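## Task

Pick up the carton marked R63 from the bench and set it down on the counter. It must stay upright there, not toppled or leaning, and must rest there without the robot supporting it. Every other carton on the bench has to be left exactly where and how it was.

## Robot and tools

ROBOT. A simulated Hello Robot Stretch 3 with a single arm. A two-wheeled base (0.33 m long, 0.34 m wide) carries a mast; a lift rides the mast, and a telescoping arm sticks out to the robot's RIGHT side. The gripper therefore moves forward or back only when the base drives; the base cannot slide sideways. Turning in place pivots about a point midway between the wheels, 0.05 m behind the front edge. Fully retracted with the wrist folded, the turning sweep has radius 0.28 m; an unfolded level gripper reaches past that. Loose objects may occasionally get nudged by outside disturbances.

FRAMES. Base frame: origin on the floor between the drive wheels, x forward, y left, z up. hand_pose is reported in this frame, at the point where the closed fingertips meet. Odometry frame = base frame at the scene's start; heading is positive to the left, -3.142 to 3.142.

execute_actions. Argument "actions": a list run in order (empty list = just report state and images). Each action may have "robot", "steps" (integer 1 to 450 control steps at 30 per second; default 1) and "until" (stop the action early once all its conditions hold; only together with steps). {"steps": n} alone waits. "robot" is one of:
- a command object with any of "base", "joints", "contact_limits";
- a list of up to 8 such commands, optionally with {"pause_s": s} (s at most 15), run one after another, each starting once the previous ended "done" ("off_target" also passes for base and gripper_m);
- {"stop": true}, which brakes everything and clears the queue.
"base" holds exactly one key: "translate_m" (metres, |d| at most 1, forward positive) or "rotate_rad" (radians, |d| at most 3.2, counter-clockwise/left positive). Both are offsets measured from where the base is when that command begins, not poses.
"joints" holds absolute target positions by name; unnamed joints keep their previous goals. Ranges: lift_m 0 to 1.1 (arm height on mast, m); arm_m 0 to 0.52 (extension, m); wrist_yaw_rad -1.345 to 4.42 (0 along the arm, positive toward the robot's front, 3.0 folded over the base); wrist_pitch_rad -1.57 to 0.451 (0 level, negative tips fingers down); wrist_roll_rad -2.911 to 2.911 (0 = fingers side by side, level); gripper_m -0.089 to 0.179 (wider is higher; the real fingertip gap is about 0.007 m less when nearly shut and 0.025 m less when wide; gap is 0 below 0.007); head_pan_rad -3.953 to 1.73 (0 forward, positive left, -1.57 looks along the arm); head_tilt_rad -1.53 to 0.419 (negative looks down).
"contact_limits": {"arm_m": e}, e a motor effort percentage 1 to 100, makes that arm motion halt with contact_stop at that effort; lower is gentler, too low halts immediately. It lasts until the next arm_m command.
Motions run concurrently and keep going across later actions and while you deliberate. A new command overrides at once: named joints retarget, the rest of an older queue is discarded. An invalid call or out-of-range number rejects the whole call.
"until": {"robot": {...}} compares fields such as lift_m, lift_m_goal, lift_m_status (same for each joint), base_status, translate_m, rotate_rad, x, y, heading, refusals, queue, queue_left, with [op, value] where op is =, !=, <, <=, >, >=; statuses take a word or ["!=","moving"]. {"robot": {"status": "ended"}} waits until nothing moves and no queue runs; {"any": {"status": "ended"}} fires when the first motion ends. Avoid "=" on readings.

zoom_image: {"camera": one of head_camera, nav_camera, wrist_camera, "region": [x0, y0, x1, y1]} in pixels of that camera's last image, top-left origin, at most 504 by 504.
finished_scene: {"scene": 1 or 2} ends that scene irreversibly after a hold; its result reports success and the next task. Make sure all motion has ended first.

RESULTS. Lines include base_status (with distance moved of goal), joint_goals, joint_status (moving, done, off_target, contact_stop, time_out, stopped, not_commanded, torque_fault), measured_speeds, motor_effort (percent, peak in brackets, noisy and biased), refusals/queue/queue_left, base_odometry, base_tilt (degrees, forward/right positive), lidar_m (12 sectors of 30 degrees, first straight ahead, counter-clockwise, plane 0.17 m high), wrist_depth_mm and head_depth_mm (7x7 median depths), and robot.on_its_own when the robot changed a goal itself, a joint is slack or off, a motor is loaded at rest, or the base leans. Lines starting refused: or dropped: name a failed goal (counting from 0); replaced: only explains how an earlier motion ended. Each result carries one image per camera, taken at the end.

SPEED. Base is fast (0.30 m/s, 1.9 rad/s) only with lift_m under 0.30, arm_m under 0.03 and wrist_yaw_rad over 2.54; otherwise 0.10 m/s and 0.63 rad/s.

GRIPPER. Close to a value below the object's width to grasp; release by opening at least 0.02 past where the fingers touched. Neither reading nor done proves a grasp; check images or effort. Over-squeezing triggers a stall guard and the object may slip; send a new value to squeeze again.

CAUTIONS. Fold/unfold the wrist only with lift_m 0.32 to 0.95, wrist_pitch_rad -0.4, wrist_roll_rad about 0; afterwards lift_m may drop to 0.25. With wrist_yaw_rad below -0.4 keep pitch at -0.5 or lower. Lift and arm halt and go slack on firm contact; wrist, head and base do not and will keep pushing; wrist servos overheat into a 10 s torque_fault. Pushing on something rigid with the gripper above about 0.45 m, a repeated push after contact_stop, or driving while holding or snagged can tip the robot; if base_tilt leans, reverse the last move in small steps, back the gripper off, and lower lift_m to about 0.2 if needed. Avoid drops, slams, knocking other cartons, and hard pushes. Do not leave the carton held: open the gripper and withdraw before finishing.

Each tool is called after "Emit:" by a JSON object that holds its "fn" and its "kwargs", one argument or row to a line.

## Session

Emit:
{"fn": "execute_actions", "kwargs": {
  "actions": []
}}

Scene clock: 0.00 s.
robot.base_odometry: x=+0.000 y=+0.000 heading=+0.000 (m, m, rad; robot's odometry frame)
robot.turned_by_wheels: +0.000 (rad since the last result)
robot.turned_by_imu: +0.000 (rad since the last result)
robot.base_tilt: forward=+0.2 right=-0.3 (deg)
robot.lidar_m: 1.38 1.14 0.87 1.23 2.66 0.89 0.72 0.70 2.42 1.50 1.54 1.71
robot.head_depth_mm: 1631 1597 1601 1594 1603 1593 1587 / 1558 1528 1538 1527 1516 1531 1526 / 1484 1454 1456 1454 1440 1446 1443 / 1434 1408 1413 1412 1406 1405 1416 / 1358 1358 1355 1354 1351 1349 1349 / 1305 1315 1301 1312 1305 1299 1286 / 1263 1255 1252 1254 1248 1254 1238
robot.base_status: not_commanded
robot.joint_positions: lift_m=+0.309 arm_m=+0.001 wrist_yaw_rad=+3.098 wrist_pitch_rad=-0.540 wrist_roll_rad=-0.007 gripper_m=+0.037 head_pan_rad=+0.009 head_tilt_rad=+0.014
robot.joint_goals: lift_m=+0.309 arm_m=+0.001 wrist_yaw_rad=+3.098 wrist_pitch_rad=-0.540 wrist_roll_rad=-0.007 gripper_m=+0.037 head_pan_rad=+0.009 head_tilt_rad=+0.014
robot.joint_status: lift_m=not_commanded arm_m=not_commanded wrist_yaw_rad=not_commanded wrist_pitch_rad=not_commanded wrist_roll_rad=not_commanded gripper_m=not_commanded head_pan_rad=not_commanded head_tilt_rad=not_commanded
robot.measured_speeds: translate_m=+0.000 rotate_rad=+0.000 lift_m=+0.000 arm_m=+0.000 wrist_yaw_rad=+0.000 wrist_pitch_rad=+0.000 wrist_roll_rad=+0.000 head_pan_rad=+0.000 head_tilt_rad=+0.000
robot: refusals=0 queue=idle queue_left=0
robot.motor_effort: left_wheel=+0 right_wheel=+0 lift_m=+22 arm_m=-1 wrist_yaw_rad=+0 wrist_pitch_rad=+6 wrist_roll_rad=+0 gripper_m=-1 head_pan_rad=+0 head_tilt_rad=+3 (%)
robot.hand_pose: x=-0.0121 y=+0.0615 z=+0.2954 quat_wxyz=(+0.203, +0.683, +0.174, +0.680) (m; robot's base frame)
robot.wrist_depth_mm: - - - - - 796 741 / 937 956 - - - 902 874 / 729 753 774 794 829 850 871 / 598 621 627 652 663 676 699 / 510 521 - 565 551 571 576 / 458 - - - 486 487 493 / - - - - 416 425 430
pictures: head_camera (sideways: a quarter turn clockwise sets it upright), nav_camera (sideways: a quarter turn counterclockwise sets it upright), wrist_camera
Images, in order (width x height): head_camera 896x504, nav_camera 672x504, wrist_camera 644x364.

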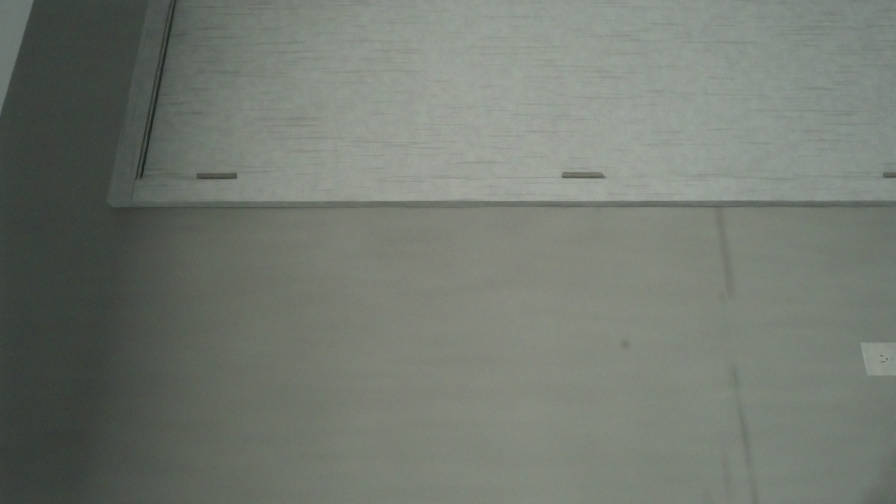

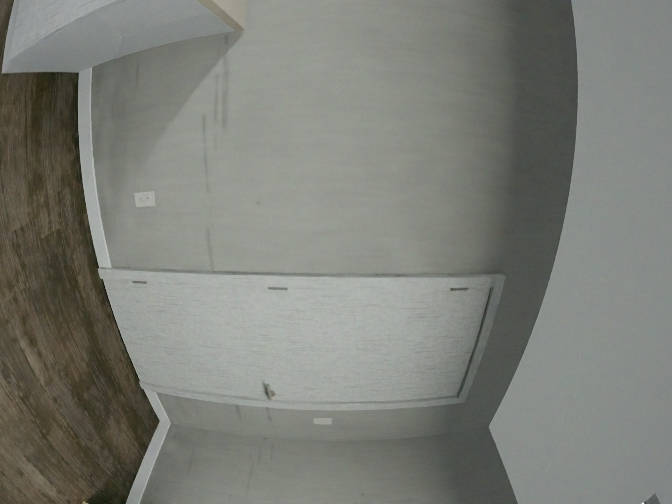

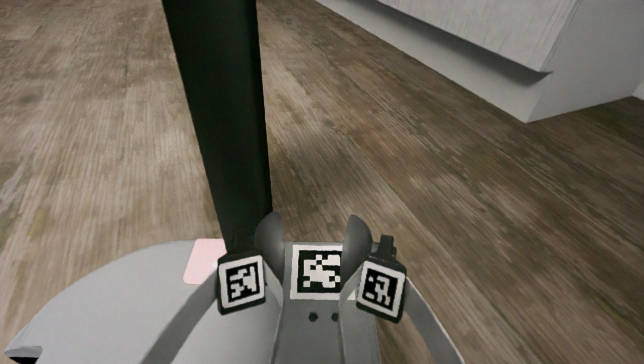

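Emit:
{"fn": "execute_actions", "kwargs": {
  "actions": [
    {"robot":{"joints":{"head_pan_rad":1.3,"head_tilt_rad":-0.6}},"steps":99,"until":{"robot":{"status":"ended"}}}
  ]
}}

Emit:
{"fn": "execute_actions", "kwargs": {
  "actions": [
    {"robot":{"joints":{"head_pan_rad":-1.6}},"steps":150,"until":{"robot":{"status":"ended"}}}
  ]
}}

Emit:
{"fn": "execute_actions", "kwargs": {
  "actions": [
    {"robot":{"joints":{"head_pan_rad":-3.1}},"steps":99,"until":{"robot":{"status":"ended"}}}
  ]
}}

Scene clock: 6.57 s.
robot.base_odometry: x=+0.000 y=+0.000 heading=+0.000 (m, m, rad; robot's odometry frame)
robot.turned_by_wheels: +0.000 (rad since the last result)
robot.turned_by_imu: -0.001 (rad since the last result)
robot.base_tilt: forward=+0.2 right=-0.3 (deg)
robot.lidar_m: 1.38 1.14 0.88 1.24 2.66 0.89 0.72 0.70 2.42 1.51 1.54 1.72
robot.head_depth_mm: 1354 1413 954 951 1108 1358 1206 / 1490 1533 1024 1080 1211 1367 1215 / 1655 1687 1114 1243 1425 1447 1214 / 1871 1726 1284 1482 1679 1455 1219 / 2194 1731 1528 1818 1811 1454 1219 / 2561 1775 1891 2219 1811 1457 1233 / 2517 2587 2866 2341 1803 1464 1228
robot.base_status: not_commanded
robot.joint_positions: lift_m=+0.309 arm_m=+0.001 wrist_yaw_rad=+3.098 wrist_pitch_rad=-0.540 wrist_roll_rad=-0.007 gripper_m=+0.037 head_pan_rad=+1.293 head_tilt_rad=-0.592
robot.joint_goals: lift_m=+0.309 arm_m=+0.001 wrist_yaw_rad=+3.098 wrist_pitch_rad=-0.540 wrist_roll_rad=-0.007 gripper_m=+0.037 head_pan_rad=+1.300 head_tilt_rad=-0.600
robot.joint_status: lift_m=not_commanded arm_m=not_commanded wrist_yaw_rad=not_commanded wrist_pitch_rad=not_commanded wrist_roll_rad=not_commanded gripper_m=not_commanded head_pan_rad=done head_tilt_rad=done
robot.measured_speeds: translate_m=+0.000 rotate_rad=+0.000 lift_m=+0.000 arm_m=+0.000 wrist_yaw_rad=+0.000 wrist_pitch_rad=+0.000 wrist_roll_rad=+0.000 head_pan_rad=+0.000 head_tilt_rad=+0.000
robot: refusals=0 queue=done queue_left=0
robot.motor_effort: left_wheel=+0(0) right_wheel=+1(1) lift_m=+22(22) arm_m=-1(1) wrist_yaw_rad=+0(1) wrist_pitch_rad=+6(6) wrist_roll_rad=+0(0) gripper_m=-1(1) head_pan_rad=+1(32) head_tilt_rad=-3(35) (%)
robot.hand_pose: x=-0.0121 y=+0.0615 z=+0.2954 quat_wxyz=(+0.203, +0.683, +0.174, +0.680) (m; robot's base frame)
robot.wrist_depth_mm: - - - - - 799 728 / 959 969 - - - 889 874 / 731 747 764 787 817 839 861 / 601 622 628 644 663 678 694 / 515 529 - 564 561 567 578 / 457 - - - 481 483 493 / - - - - 417 422 431
pictures: head_camera (sideways: a quarter turn clockwise sets it upright), nav_camera (sideways: a quarter turn counterclockwise sets it upright), wrist_camera
camera_calibration (this result's frames):
head_camera: T_world_to_cam=[[-0.139212, -0.511974, -0.847645, 1.1289], [-0.971708, 0.235551, 0.0173158, -0.0142891], [0.190798, 0.826074, -0.530281, 0.648596], [0, 0, 0, 1]] pos_world=[0.0195213, 0.0455465, 1.3011]
nav_camera: T_world_to_cam=[[0.164042, 0.512662, 0.842774, -1.05731], [0.961498, -0.274051, -0.0204449, 0.072102], [0.220482, 0.813679, -0.53788, 0.657324], [0, 0, 0, 1]] pos_world=[-0.04081, 0.0269536, 1.24611]
wrist_camera: T_world_to_cam=[[0.997184, -0.0059478, 0.074759, -0.0152406], [0.0528949, -0.650887, -0.75733, 0.299107], [0.0531641, 0.759152, -0.648739, 0.309415], [0, 0, 0, 1]] pos_world=[-0.0170733, -0.0402986, 0.428392]
Images, in order (width x height): head_camera 896x504, nav_camera 672x504, wrist_camera 644x364.

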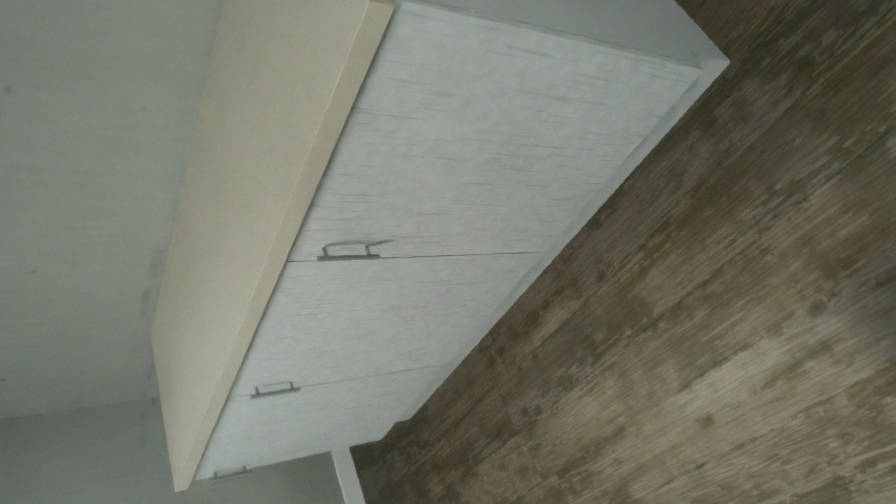

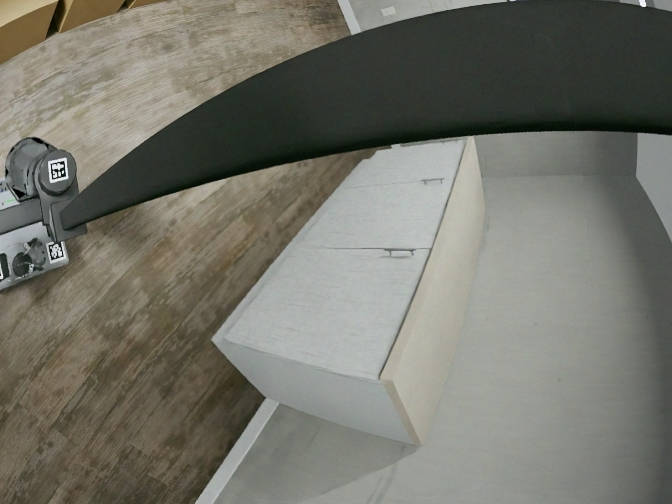

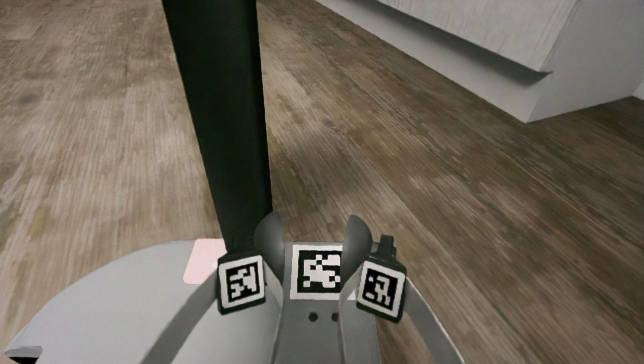

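Scene clock: 8.37 s.
robot.base_odometry: x=+0.000 y=+0.000 heading=+0.000 (m, m, rad; robot's odometry frame)
robot.turned_by_wheels: +0.000 (rad since the last result)
robot.turned_by_imu: +0.000 (rad since the last result)
robot.base_tilt: forward=+0.2 right=-0.3 (deg)
robot.lidar_m: 1.38 1.14 0.88 1.23 2.66 0.89 0.72 0.70 2.43 1.50 1.54 1.71
robot.head_depth_mm: 1979 2210 2566 2300 1761 1436 1213 / 1879 2076 2389 2302 1770 1444 1211 / 1805 2033 2061 2076 1773 1452 1216 / 1727 1906 2020 2013 1786 1453 1210 / 1663 1857 1880 1966 1798 1461 1217 / 1599 1747 1853 1880 1803 1452 1230 / 1542 1682 1786 1908 1789 1453 1224
robot.base_status: not_commanded
robot.joint_positions: lift_m=+0.309 arm_m=+0.001 wrist_yaw_rad=+3.098 wrist_pitch_rad=-0.540 wrist_roll_rad=-0.007 gripper_m=+0.037 head_pan_rad=-1.593 head_tilt_rad=-0.592
robot.joint_goals: lift_m=+0.309 arm_m=+0.001 wrist_yaw_rad=+3.098 wrist_pitch_rad=-0.540 wrist_roll_rad=-0.007 gripper_m=+0.037 head_pan_rad=-1.600 head_tilt_rad=-0.600
robot.joint_status: lift_m=not_commanded arm_m=not_commanded wrist_yaw_rad=not_commanded wrist_pitch_rad=not_commanded wrist_roll_rad=not_commanded gripper_m=not_commanded head_pan_rad=done head_tilt_rad=done
robot.measured_speeds: translate_m=+0.000 rotate_rad=+0.000 lift_m=+0.000 arm_m=+0.000 wrist_yaw_rad=+0.000 wrist_pitch_rad=+0.000 wrist_roll_rad=+0.000 head_pan_rad=+0.000 head_tilt_rad=+0.000
robot: refusals=0 queue=done queue_left=0
robot.motor_effort: left_wheel=+0(0) right_wheel=+1(1) lift_m=+23(22) arm_m=+0(1) wrist_yaw_rad=-1(0) wrist_pitch_rad=+6(6) wrist_roll_rad=+0(0) gripper_m=-1(1) head_pan_rad=-2(31) head_tilt_rad=-3(3) (%)
robot.hand_pose: x=-0.0121 y=+0.0615 z=+0.2954 quat_wxyz=(+0.203, +0.683, +0.174, +0.680) (m; robot's base frame)
robot.wrist_depth_mm: - - - - - 805 730 / 943 965 - - - 902 894 / 737 753 757 801 821 837 862 / 601 622 628 648 675 671 694 / 516 530 - 558 553 566 576 / 457 - - - 486 481 487 / - - - - 419 425 431
pictures: head_camera (sideways: a quarter turn clockwise sets it upright), nav_camera (sideways: a quarter turn counterclockwise sets it upright), wrist_camera
camera_calibration (this result's frames):
head_camera: T_world_to_cam=[[0.005011, 0.530889, -0.847427, 1.12774], [0.999684, 0.0182308, 0.0173324, -0.0263362], [0.0246508, -0.847246, -0.530629, 0.650063], [0, 0, 0, 1]] pos_world=[0.00465214, -0.0474604, 1.30108]
nav_camera: T_world_to_cam=[[-0.0288569, -0.537841, 0.842552, -1.05585], [-0.999558, 0.0216014, -0.020445, 0.0840647], [-0.0072041, -0.842769, -0.538227, 0.659164], [0, 0, 0, 1]] pos_world=[0.0583077, -0.0141707, 1.24611]
wrist_camera: T_world_to_cam=[[0.997184, -0.00594773, 0.0747587, -0.0152405], [0.0528947, -0.650887, -0.75733, 0.299107], [0.0531639, 0.759151, -0.648739, 0.309415], [0, 0, 0, 1]] pos_world=[-0.0170733, -0.0402986, 0.428392]
Images, in order (width x height): head_camera 896x504, nav_camera 672x504, wrist_camera 644x364.

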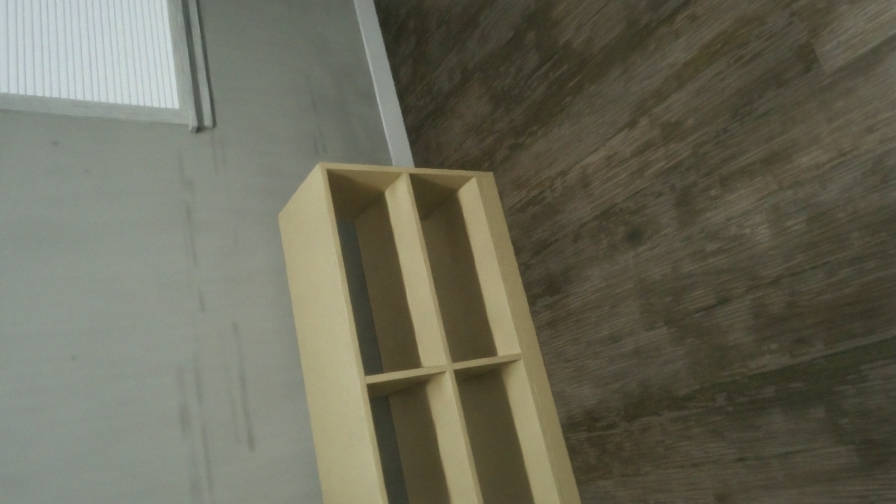

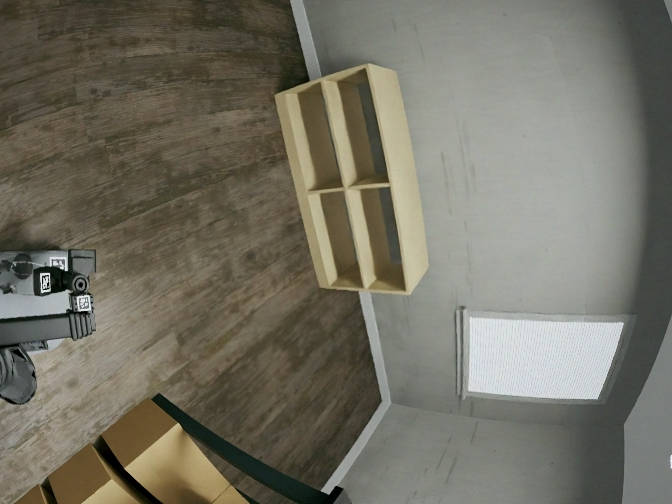

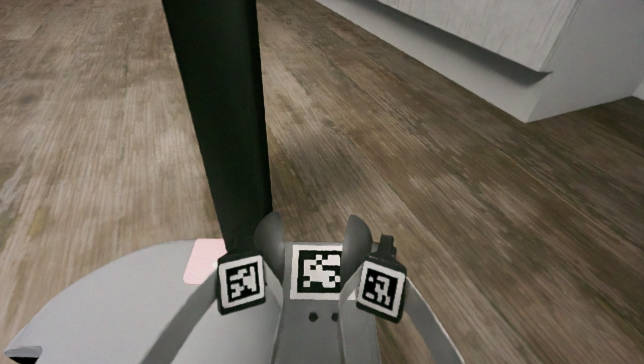

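Scene clock: 9.63 s.
robot.base_odometry: x=+0.000 y=+0.000 heading=+0.000 (m, m, rad; robot's odometry frame)
robot.turned_by_wheels: +0.000 (rad since the last result)
robot.turned_by_imu: +0.000 (rad since the last result)
robot.base_tilt: forward=+0.2 right=-0.3 (deg)
robot.lidar_m: 1.38 1.14 0.87 1.24 2.66 0.89 0.72 0.70 2.43 1.51 1.54 1.71
robot.head_depth_mm: 2396 1367 956 1829 1395 1356 1204 / 2307 1302 956 1815 1396 1342 1209 / 2254 1391 963 1755 1451 1240 1205 / 2156 1317 975 1709 1413 1201 1227 / 2099 2180 977 1639 1521 1252 1216 / 2031 2107 987 813 1418 1160 1176 / 1946 2069 1002 790 1477 1163 1152
robot.base_status: not_commanded
robot.joint_positions: lift_m=+0.309 arm_m=+0.001 wrist_yaw_rad=+3.098 wrist_pitch_rad=-0.540 wrist_roll_rad=-0.007 gripper_m=+0.037 head_pan_rad=-3.093 head_tilt_rad=-0.592
robot.joint_goals: lift_m=+0.309 arm_m=+0.001 wrist_yaw_rad=+3.098 wrist_pitch_rad=-0.540 wrist_roll_rad=-0.007 gripper_m=+0.037 head_pan_rad=-3.100 head_tilt_rad=-0.600
robot.joint_status: lift_m=not_commanded arm_m=not_commanded wrist_yaw_rad=not_commanded wrist_pitch_rad=not_commanded wrist_roll_rad=not_commanded gripper_m=not_commanded head_pan_rad=done head_tilt_rad=done
robot.measured_speeds: translate_m=+0.000 rotate_rad=+0.000 lift_m=+0.000 arm_m=+0.000 wrist_yaw_rad=+0.000 wrist_pitch_rad=+0.000 wrist_roll_rad=+0.000 head_pan_rad=+0.000 head_tilt_rad=+0.000
robot: refusals=0 queue=done queue_left=0
robot.motor_effort: left_wheel=+0(0) right_wheel=+1(1) lift_m=+23(22) arm_m=+0(1) wrist_yaw_rad=+0(1) wrist_pitch_rad=+6(6) wrist_roll_rad=+0(0) gripper_m=+1(1) head_pan_rad=-3(33) head_tilt_rad=-3(3) (%)
robot.hand_pose: x=-0.0121 y=+0.0615 z=+0.2954 quat_wxyz=(+0.203, +0.683, +0.174, +0.680) (m; robot's base frame)
robot.wrist_depth_mm: - - - - - 790 734 / 963 958 - - - 886 875 / 730 766 769 792 816 835 862 / 603 623 633 645 659 675 695 / 519 529 - 556 560 559 573 / 460 - - - 480 487 493 / - - - - 418 422 429
pictures: head_camera (sideways: a quarter turn clockwise sets it upright), nav_camera (sideways: a quarter turn counterclockwise sets it upright), wrist_camera
camera_calibration (this result's frames):
head_camera: T_world_to_cam=[[0.529946, 0.0325586, -0.847406, 1.12451], [0.0889027, -0.995889, 0.0173339, -0.0207824], [-0.843359, -0.0845228, -0.530662, 0.655401], [0, 0, 0, 1]] pos_world=[-0.0413438, -0.00191312, 1.30107]
nav_camera: T_world_to_cam=[[-0.538568, -0.00926425, 0.842531, -1.05271], [-0.0491613, 0.998582, -0.020445, 0.0782672], [-0.841147, -0.052431, -0.538259, 0.664294], [0, 0, 0, 1]] pos_world=[-0.00433984, -0.0530792, 1.2461]
wrist_camera: T_world_to_cam=[[0.997184, -0.00594784, 0.074759, -0.0152406], [0.0528948, -0.650887, -0.75733, 0.299107], [0.0531641, 0.759152, -0.648739, 0.309415], [0, 0, 0, 1]] pos_world=[-0.0170733, -0.0402986, 0.428392]
Images, in order (width x height): head_camera 896x504, nav_camera 672x504, wrist_camera 644x364.

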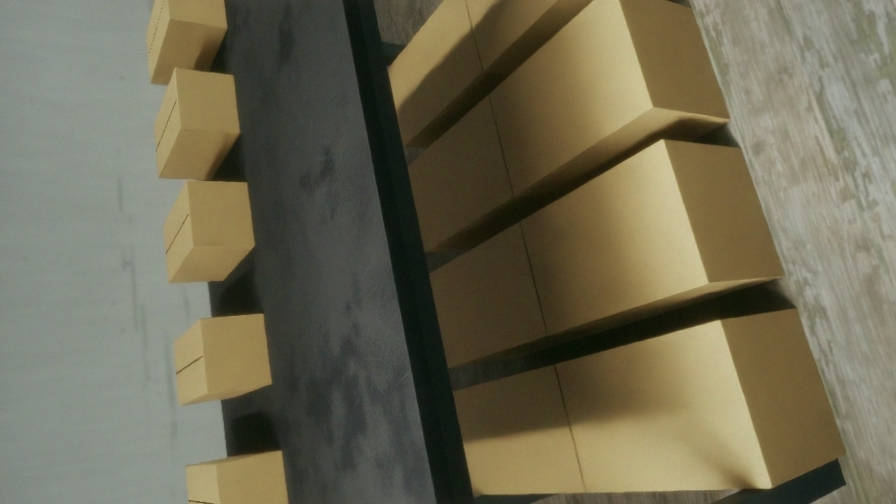

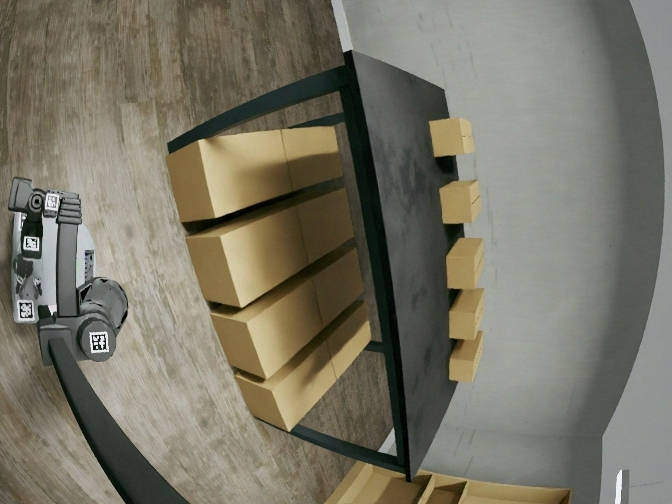

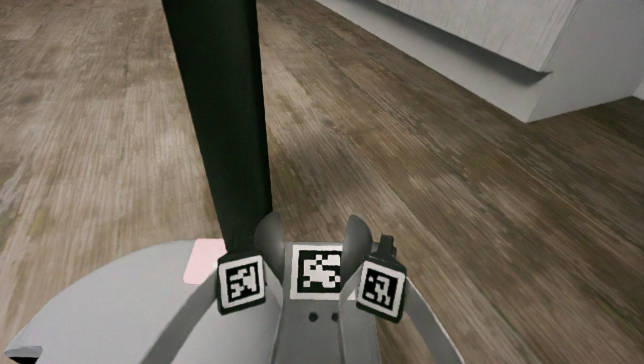

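Emit:
{"fn": "execute_actions", "kwargs": {
  "actions": [
    {"robot":[{"joints":{"lift_m":0.28,"head_pan_rad":-0.9},"base":{"rotate_rad":-1.14}},{"base":{"translate_m":0.72}},{"base":{"rotate_rad":-1.57}},{"base":{"translate_m":1}},{"base":{"translate_m":0.5}}],"steps":450,"until":{"robot":{"status":"ended"}}},
    {"steps":300,"until":{"robot":{"status":"ended"}}}
  ]
}}

Scene clock: 35.80 s.
robot.base_odometry: x=-1.062 y=-1.282 heading=-2.710 (m, m, rad; robot's odometry frame)
robot.turned_by_wheels: -2.710 (rad since the last result)
robot.turned_by_imu: -2.644 (rad since the last result)
robot.base_tilt: forward=+0.2 right=-0.3 (deg)
robot.lidar_m: 0.96 1.01 1.11 1.09 0.89 1.38 2.80 0.81 0.62 0.56 1.27 0.98
robot.head_depth_mm: 1643 1904 2269 2292 1767 1428 1023 / 1433 1630 1861 2114 1769 1431 1201 / 1269 1419 1614 1847 1770 1448 1219 / 1140 1267 1410 1588 1712 1451 1216 / 1031 1133 1248 1406 1556 1456 1222 / 942 1023 1121 1242 1370 1424 1228 / 870 934 1015 1114 1216 1341 1225
robot.base_status: done (translate_m +0.5000 of +0.5000)
robot.joint_positions: lift_m=+0.281 arm_m=+0.001 wrist_yaw_rad=+3.098 wrist_pitch_rad=-0.540 wrist_roll_rad=-0.007 gripper_m=+0.037 head_pan_rad=-0.907 head_tilt_rad=-0.593
robot.joint_goals: lift_m=+0.280 arm_m=+0.001 wrist_yaw_rad=+3.098 wrist_pitch_rad=-0.540 wrist_roll_rad=-0.007 gripper_m=+0.037 head_pan_rad=-0.900 head_tilt_rad=-0.600
robot.joint_status: lift_m=done arm_m=not_commanded wrist_yaw_rad=not_commanded wrist_pitch_rad=not_commanded wrist_roll_rad=not_commanded gripper_m=not_commanded head_pan_rad=done head_tilt_rad=done
robot.measured_speeds: translate_m=+0.000 rotate_rad=+0.000 lift_m=+0.000 arm_m=+0.000 wrist_yaw_rad=+0.000 wrist_pitch_rad=+0.000 wrist_roll_rad=+0.000 head_pan_rad=+0.000 head_tilt_rad=+0.000
robot: refusals=0 queue=done queue_left=0
robot.motor_effort: left_wheel=+0(10) right_wheel=+0(6) lift_m=+12(24) arm_m=+0(1) wrist_yaw_rad=-1(0) wrist_pitch_rad=+6(5) wrist_roll_rad=+0(0) gripper_m=+0(1) head_pan_rad=+2(32) head_tilt_rad=-3(3) (%)
robot.hand_pose: x=-0.0121 y=+0.0615 z=+0.2669 quat_wxyz=(+0.203, +0.683, +0.174, +0.680) (m; robot's base frame)
robot.wrist_depth_mm: 825 873 - - - - - / 775 860 - 967 980 - - / 692 702 721 740 758 782 806 / 559 576 586 606 611 626 649 / 483 510 - 535 520 529 540 / - - - - 454 453 462 / - - - - 390 394 401
pictures: head_camera (sideways: a quarter turn clockwise sets it upright), nav_camera (sideways: a quarter turn counterclockwise sets it upright), wrist_camera
camera_calibration (this result's frames):
head_camera: T_world_to_cam=[[-0.332687, 0.414394, -0.847111, 1.12939], [0.762055, 0.647279, 0.0173563, -0.0249177], [0.55551, -0.639771, -0.531132, 0.647479], [0, 0, 0, 1]] pos_world=[0.0350397, -0.0376434, 1.30105]
nav_camera: T_world_to_cam=[[0.318636, -0.434875, 0.842232, -1.05755], [-0.787188, -0.616374, -0.0204452, 0.0827695], [0.528021, -0.65648, -0.538727, 0.656551], [0, 0, 0, 1]] pos_world=[0.0554555, 0.0221275, 1.2461]
wrist_camera: T_world_to_cam=[[0.997184, -0.00594715, 0.0747591, -0.0131093], [0.0528951, -0.65089, -0.757327, 0.277496], [0.0531639, 0.759149, -0.648742, 0.290941], [0, 0, 0, 1]] pos_world=[-0.0170733, -0.040326, 0.399881]
Images, in order (width x height): head_camera 896x504, nav_camera 672x504, wrist_camera 644x364.

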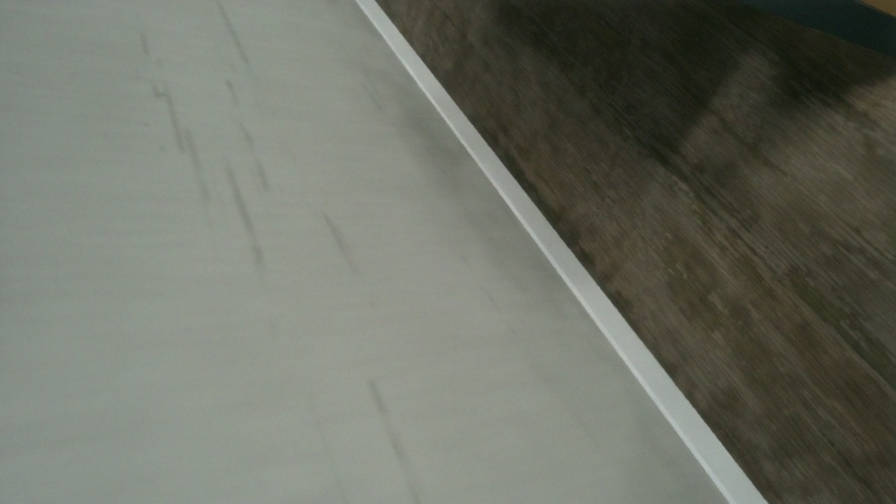

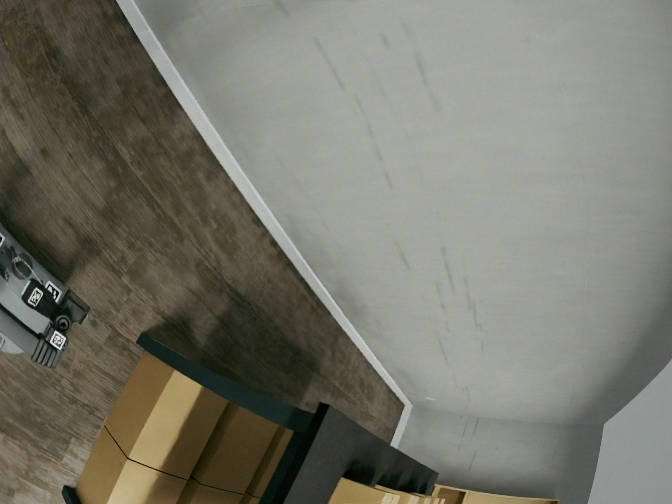

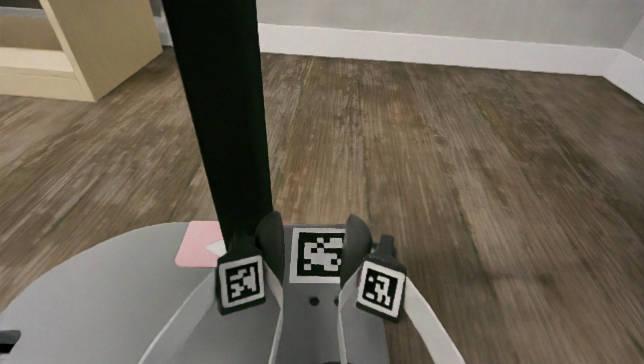

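Emit:
{"fn": "execute_actions", "kwargs": {
  "actions": [
    {"robot":[{"base":{"translate_m":0.6}},{"base":{"rotate_rad":-1.67}},{"base":{"translate_m":0.75}}],"steps":450,"until":{"robot":{"status":"ended"}}}
  ]
}}

Scene clock: 49.80 s.
robot.base_odometry: x=-1.851 y=-0.824 heading=+1.903 (m, m, rad; robot's odometry frame)
robot.turned_by_wheels: -1.670 (rad since the last result)
robot.turned_by_imu: -1.629 (rad since the last result)
robot.base_tilt: forward=+0.2 right=-0.3 (deg)
robot.lidar_m: 1.44 0.52 0.38 0.36 0.38 0.51 1.40 1.81 0.48 0.45 0.47 0.64
robot.head_depth_mm: 2983 2657 717 665 571 1167 953 / 3202 2831 661 657 1274 1195 970 / 3468 3044 856 675 1346 1142 1047 / 3769 3215 819 710 1414 1143 1139 / 3569 1734 826 786 1421 1233 1224 / 3304 1209 927 1716 1475 1355 1224 / 2998 2993 984 2320 1468 1456 1219
robot.base_status: done (translate_m +0.7500 of +0.7500)
robot.joint_positions: lift_m=+0.281 arm_m=+0.001 wrist_yaw_rad=+3.098 wrist_pitch_rad=-0.540 wrist_roll_rad=-0.007 gripper_m=+0.037 head_pan_rad=-0.907 head_tilt_rad=-0.593
robot.joint_goals: lift_m=+0.280 arm_m=+0.001 wrist_yaw_rad=+3.098 wrist_pitch_rad=-0.540 wrist_roll_rad=-0.007 gripper_m=+0.037 head_pan_rad=-0.900 head_tilt_rad=-0.600
robot.joint_status: lift_m=done arm_m=not_commanded wrist_yaw_rad=not_commanded wrist_pitch_rad=not_commanded wrist_roll_rad=not_commanded gripper_m=not_commanded head_pan_rad=done head_tilt_rad=done
robot.measured_speeds: translate_m=+0.000 rotate_rad=+0.000 lift_m=+0.000 arm_m=+0.000 wrist_yaw_rad=+0.000 wrist_pitch_rad=+0.000 wrist_roll_rad=+0.000 head_pan_rad=+0.000 head_tilt_rad=+0.000
robot: refusals=0 queue=done queue_left=0
robot.motor_effort: left_wheel=+2(10) right_wheel=+0(4) lift_m=+12(12) arm_m=-1(1) wrist_yaw_rad=+0(0) wrist_pitch_rad=+6(6) wrist_roll_rad=+0(0) gripper_m=+1(0) head_pan_rad=+2(3) head_tilt_rad=-2(2) (%)
robot.hand_pose: x=-0.0121 y=+0.0614 z=+0.2669 quat_wxyz=(+0.203, +0.683, +0.174, +0.680) (m; robot's base frame)
robot.wrist_depth_mm: 369 366 - 373 374 377 380 / 407 407 - 414 418 422 424 / 462 461 472 468 472 474 482 / 509 513 516 522 524 534 537 / 485 507 - 540 519 529 535 / - - - - 454 453 455 / - - - - 391 395 400
pictures: head_camera (sideways: a quarter turn clockwise sets it upright), nav_camera (sideways: a quarter turn counterclockwise sets it upright), wrist_camera
camera_calibration (this result's frames):
head_camera: T_world_to_cam=[[-0.332715, 0.414393, -0.8471, 1.12937], [0.762028, 0.647312, 0.0173571, -0.0249186], [0.555531, -0.639739, -0.531149, 0.647502], [0, 0, 0, 1]] pos_world=[0.0350413, -0.0376422, 1.30105]
nav_camera: T_world_to_cam=[[0.318665, -0.434875, 0.842221, -1.05754], [-0.787162, -0.616408, -0.0204452, 0.0827693], [0.528043, -0.656449, -0.538745, 0.656573], [0, 0, 0, 1]] pos_world=[0.0554538, 0.0221305, 1.2461]
wrist_camera: T_world_to_cam=[[0.997184, -0.00594668, 0.0747592, -0.0131094], [0.0528953, -0.650893, -0.757325, 0.277482], [0.0531638, 0.759146, -0.648745, 0.290956], [0, 0, 0, 1]] pos_world=[-0.0170734, -0.0403449, 0.39988]
Images, in order (width x height): head_camera 896x504, nav_camera 672x504, wrist_camera 644x364.

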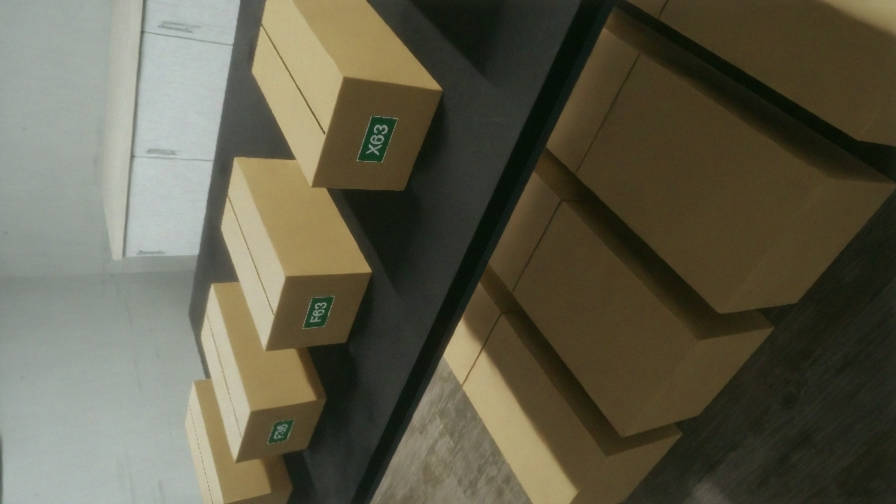

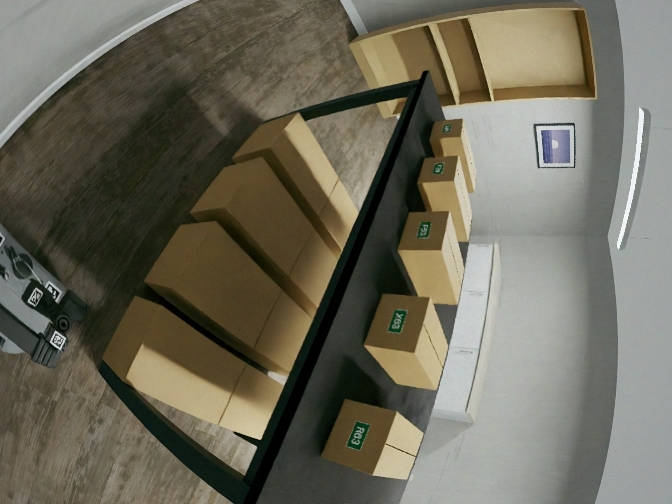

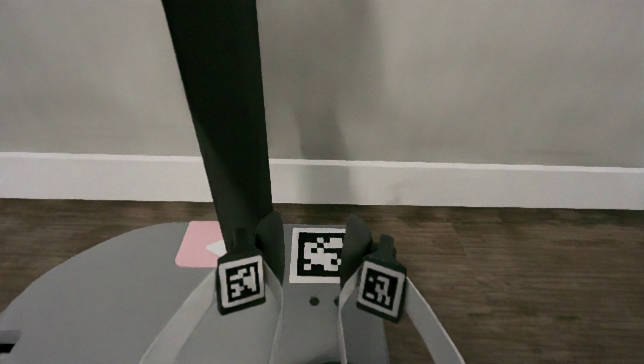

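Emit:
{"fn": "execute_actions", "kwargs": {
  "actions": [
    {"robot":[{"base":{"translate_m":0.15},"joints":{"lift_m":0.9,"wrist_pitch_rad":-0.4,"head_pan_rad":-1.6}},{"joints":{"wrist_yaw_rad":1.4}},{"joints":{"wrist_pitch_rad":0}},{"joints":{"wrist_yaw_rad":0,"gripper_m":0.179}}],"steps":450,"until":{"robot":{"status":"ended"}}}
  ]
}}

Scene clock: 68.67 s.
robot.base_odometry: x=-1.900 y=-0.682 heading=+1.903 (m, m, rad; robot's odometry frame)
robot.turned_by_wheels: +0.000 (rad since the last result)
robot.turned_by_imu: -0.003 (rad since the last result)
robot.base_tilt: forward=+0.2 right=-0.3 (deg)
robot.lidar_m: 1.43 0.52 0.38 0.36 0.38 0.52 1.40 1.93 0.47 0.45 0.47 0.65
robot.head_depth_mm: 2918 3220 1010 666 604 - - / 2946 3207 748 626 606 1197 - / 2939 3163 664 621 555 - - / 2875 3211 920 650 559 1414 1143 / 2908 3082 798 655 1297 1157 989 / 2877 2684 678 629 586 1153 965 / 2867 2690 935 635 587 1195 995
robot.base_status: done (translate_m +0.1500 of +0.1500)
robot.joint_positions: lift_m=+0.899 arm_m=+0.001 wrist_yaw_rad=+0.003 wrist_pitch_rad=-0.022 wrist_roll_rad=-0.007 gripper_m=+0.179 head_pan_rad=-1.593 head_tilt_rad=-0.593
robot.joint_goals: lift_m=+0.900 arm_m=+0.001 wrist_yaw_rad=+0.000 wrist_pitch_rad=+0.000 wrist_roll_rad=-0.007 gripper_m=+0.179 head_pan_rad=-1.600 head_tilt_rad=-0.600
robot.joint_status: lift_m=done arm_m=not_commanded wrist_yaw_rad=done wrist_pitch_rad=done wrist_roll_rad=not_commanded gripper_m=done head_pan_rad=done head_tilt_rad=done
robot.measured_speeds: translate_m=+0.000 rotate_rad=+0.000 lift_m=+0.000 arm_m=+0.000 wrist_yaw_rad=+0.000 wrist_pitch_rad=+0.000 wrist_roll_rad=+0.000 head_pan_rad=+0.000 head_tilt_rad=+0.000
robot: refusals=0 queue=done queue_left=0
robot.motor_effort: left_wheel=+2(10) right_wheel=-1(4) lift_m=+32(33) arm_m=-1(1) wrist_yaw_rad=-3(2) wrist_pitch_rad=+10(10) wrist_roll_rad=+0(0) gripper_m=+0(84) head_pan_rad=-1(26) head_tilt_rad=-2(3) (%)
robot.hand_pose: x=-0.0207 y=-0.4015 z=+1.0085 quat_wxyz=(+0.710, +0.009, -0.704, -0.007) (m; robot's base frame)
robot.wrist_depth_mm: - - - - - - - / - - - - - - - / 497 - - - - - - / 439 339 448 347 343 - - / 381 347 384 355 354 567 - / - 283 289 298 306 315 - / 221 223 223 227 233 229 246
pictures: head_camera (sideways: a quarter turn clockwise sets it upright), nav_camera (sideways: a quarter turn counterclockwise sets it upright), wrist_camera
camera_calibration (this result's frames):
head_camera: T_world_to_cam=[[0.00511818, 0.531423, -0.847091, 1.1273], [0.999687, 0.0180404, 0.0173578, -0.0263693], [0.0245062, -0.846914, -0.531165, 0.650761], [0, 0, 0, 1]] pos_world=[0.00464363, -0.0474596, 1.30104]
nav_camera: T_world_to_cam=[[-0.0289652, -0.538369, 0.842211, -1.0554], [-0.999553, 0.0217937, -0.0204452, 0.0840649], [-0.00734786, -0.842428, -0.53876, 0.659859], [0, 0, 0, 1]] pos_world=[0.0583059, -0.0141448, 1.2461]
wrist_camera: T_world_to_cam=[[-0.996484, 0.00088488, 0.0837761, -0.110378], [-0.0821249, 0.187509, -0.978824, 1.09549], [-0.0165749, -0.982262, -0.186777, -0.0425122], [0, 0, 0, 1]] pos_world=[-0.0207273, -0.247076, 1.0736]
Images, in order (width x height): head_camera 896x504, nav_camera 672x504, wrist_camera 644x364.

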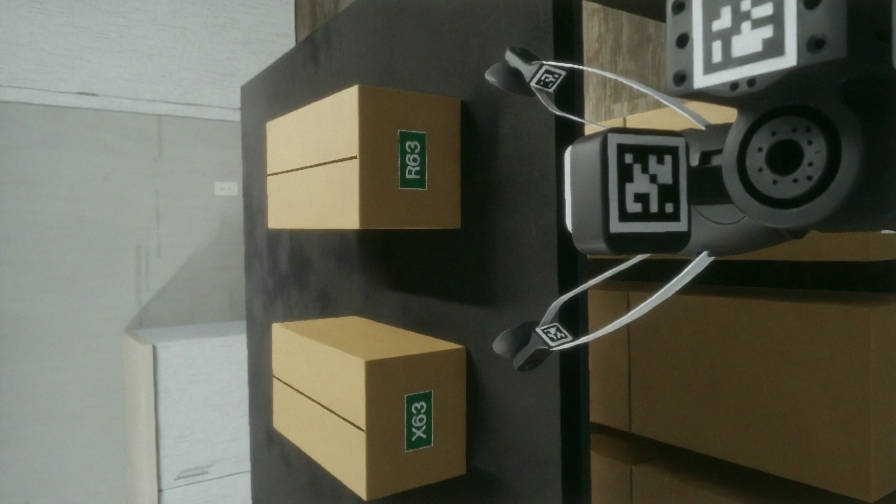

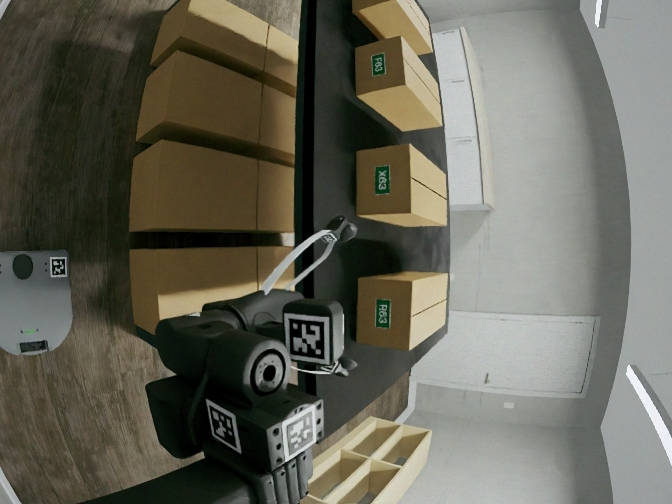

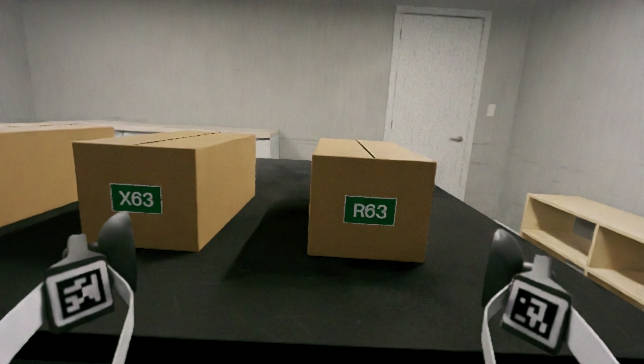

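Emit:
{"fn": "execute_actions", "kwargs": {
  "actions": [
    {"robot":{"base":{"translate_m":-0.062},"joints":{"lift_m":0.885,"arm_m":0.15}},"steps":450,"until":{"robot":{"status":"ended"}}}
  ]
}}

Scene clock: 76.67 s.
robot.base_odometry: x=-1.880 y=-0.741 heading=+1.903 (m, m, rad; robot's odometry frame)
robot.turned_by_wheels: +0.000 (rad since the last result)
robot.turned_by_imu: -0.002 (rad since the last result)
robot.base_tilt: forward=+0.2 right=-0.3 (deg)
robot.lidar_m: 1.44 0.52 0.38 0.36 0.38 0.51 1.40 1.88 0.47 0.45 0.49 0.64
robot.head_depth_mm: 2881 3210 3260 715 - 745 1161 / 2942 3264 953 735 - 1337 951 / 2903 3174 705 619 - 1115 958 / 2926 3163 668 623 1275 1147 964 / 2904 3163 978 658 581 1241 1033 / 2923 2677 755 639 584 1153 970 / 2883 2687 684 629 586 1153 967
robot.base_status: done (translate_m -0.0620 of -0.0620)
robot.joint_positions: lift_m=+0.886 arm_m=+0.150 wrist_yaw_rad=+0.002 wrist_pitch_rad=-0.020 wrist_roll_rad=-0.007 gripper_m=+0.179 head_pan_rad=-1.593 head_tilt_rad=-0.593
robot.joint_goals: lift_m=+0.885 arm_m=+0.150 wrist_yaw_rad=+0.000 wrist_pitch_rad=+0.000 wrist_roll_rad=-0.007 gripper_m=+0.179 head_pan_rad=-1.600 head_tilt_rad=-0.600
robot.joint_status: lift_m=done arm_m=done wrist_yaw_rad=done wrist_pitch_rad=done wrist_roll_rad=not_commanded gripper_m=done head_pan_rad=done head_tilt_rad=done
robot.measured_speeds: translate_m=+0.000 rotate_rad=+0.000 lift_m=+0.000 arm_m=+0.000 wrist_yaw_rad=+0.000 wrist_pitch_rad=+0.000 wrist_roll_rad=+0.000 head_pan_rad=+0.000 head_tilt_rad=+0.000
robot: refusals=0 queue=done queue_left=0
robot.motor_effort: left_wheel=+2(3) right_wheel=+0(3) lift_m=+12(32) arm_m=+3(4) wrist_yaw_rad=-2(2) wrist_pitch_rad=+9(10) wrist_roll_rad=+0(0) gripper_m=-1(0) head_pan_rad=-3(2) head_tilt_rad=-3(3) (%)
robot.hand_pose: x=-0.0211 y=-0.5503 z=+0.9950 quat_wxyz=(+0.710, +0.008, -0.704, -0.007) (m; robot's base frame)
robot.wrist_depth_mm: - - - - - - - / - - - - - - - / 317 377 - - - - - / 230 328 189 187 208 - - / 228 334 196 193 194 - - / - 257 204 200 249 286 - / 188 199 203 205 205 209 225
pictures: head_camera (sideways: a quarter turn clockwise sets it upright), nav_camera (sideways: a quarter turn counterclockwise sets it upright), wrist_camera
camera_calibration (this result's frames):
head_camera: T_world_to_cam=[[0.00517748, 0.531423, -0.847091, 1.1273], [0.999689, 0.0179288, 0.0173578, -0.0263693], [0.0244117, -0.846917, -0.531165, 0.650761], [0, 0, 0, 1]] pos_world=[0.00463834, -0.0474594, 1.30104]
nav_camera: T_world_to_cam=[[-0.0290253, -0.538366, 0.842211, -1.0554], [-0.999551, 0.0219053, -0.0204452, 0.0840649], [-0.00744186, -0.842427, -0.53876, 0.659859], [0, 0, 0, 1]] pos_world=[0.0583044, -0.0141506, 1.2461]
wrist_camera: T_world_to_cam=[[-0.996482, 0.00237589, 0.083771, -0.108638], [-0.0818624, 0.186364, -0.979064, 1.10971], [-0.0179381, -0.982478, -0.185514, -0.192647], [0, 0, 0, 1]] pos_world=[-0.020868, -0.395824, 1.05984]
Images, in order (width x height): head_camera 896x504, nav_camera 672x504, wrist_camera 644x364.

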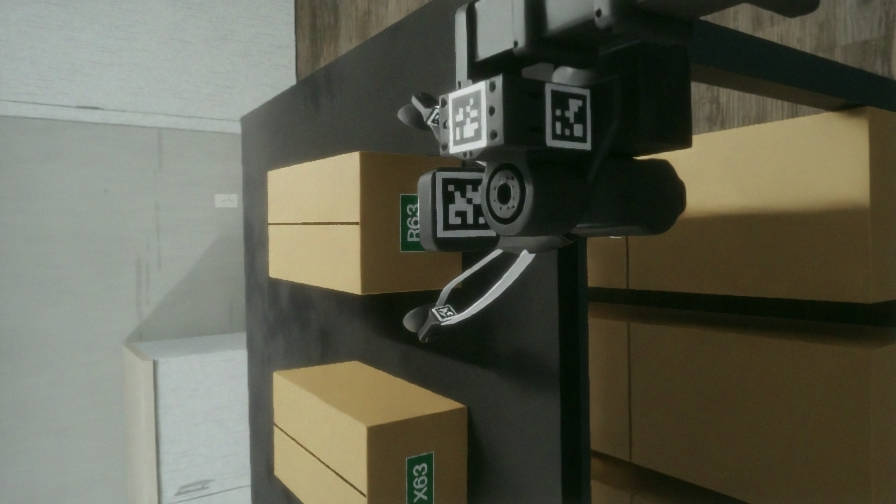

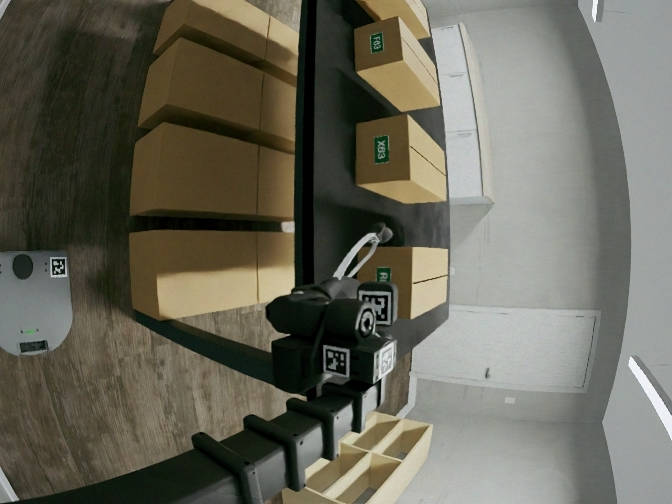

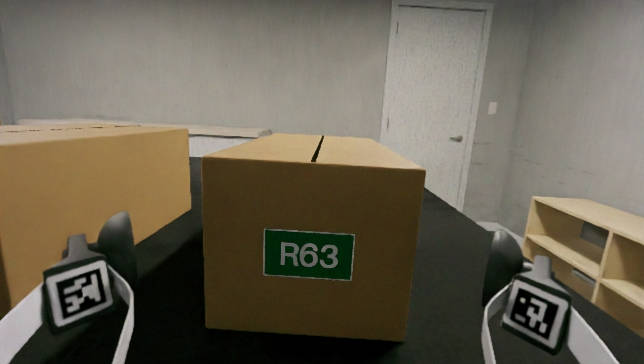

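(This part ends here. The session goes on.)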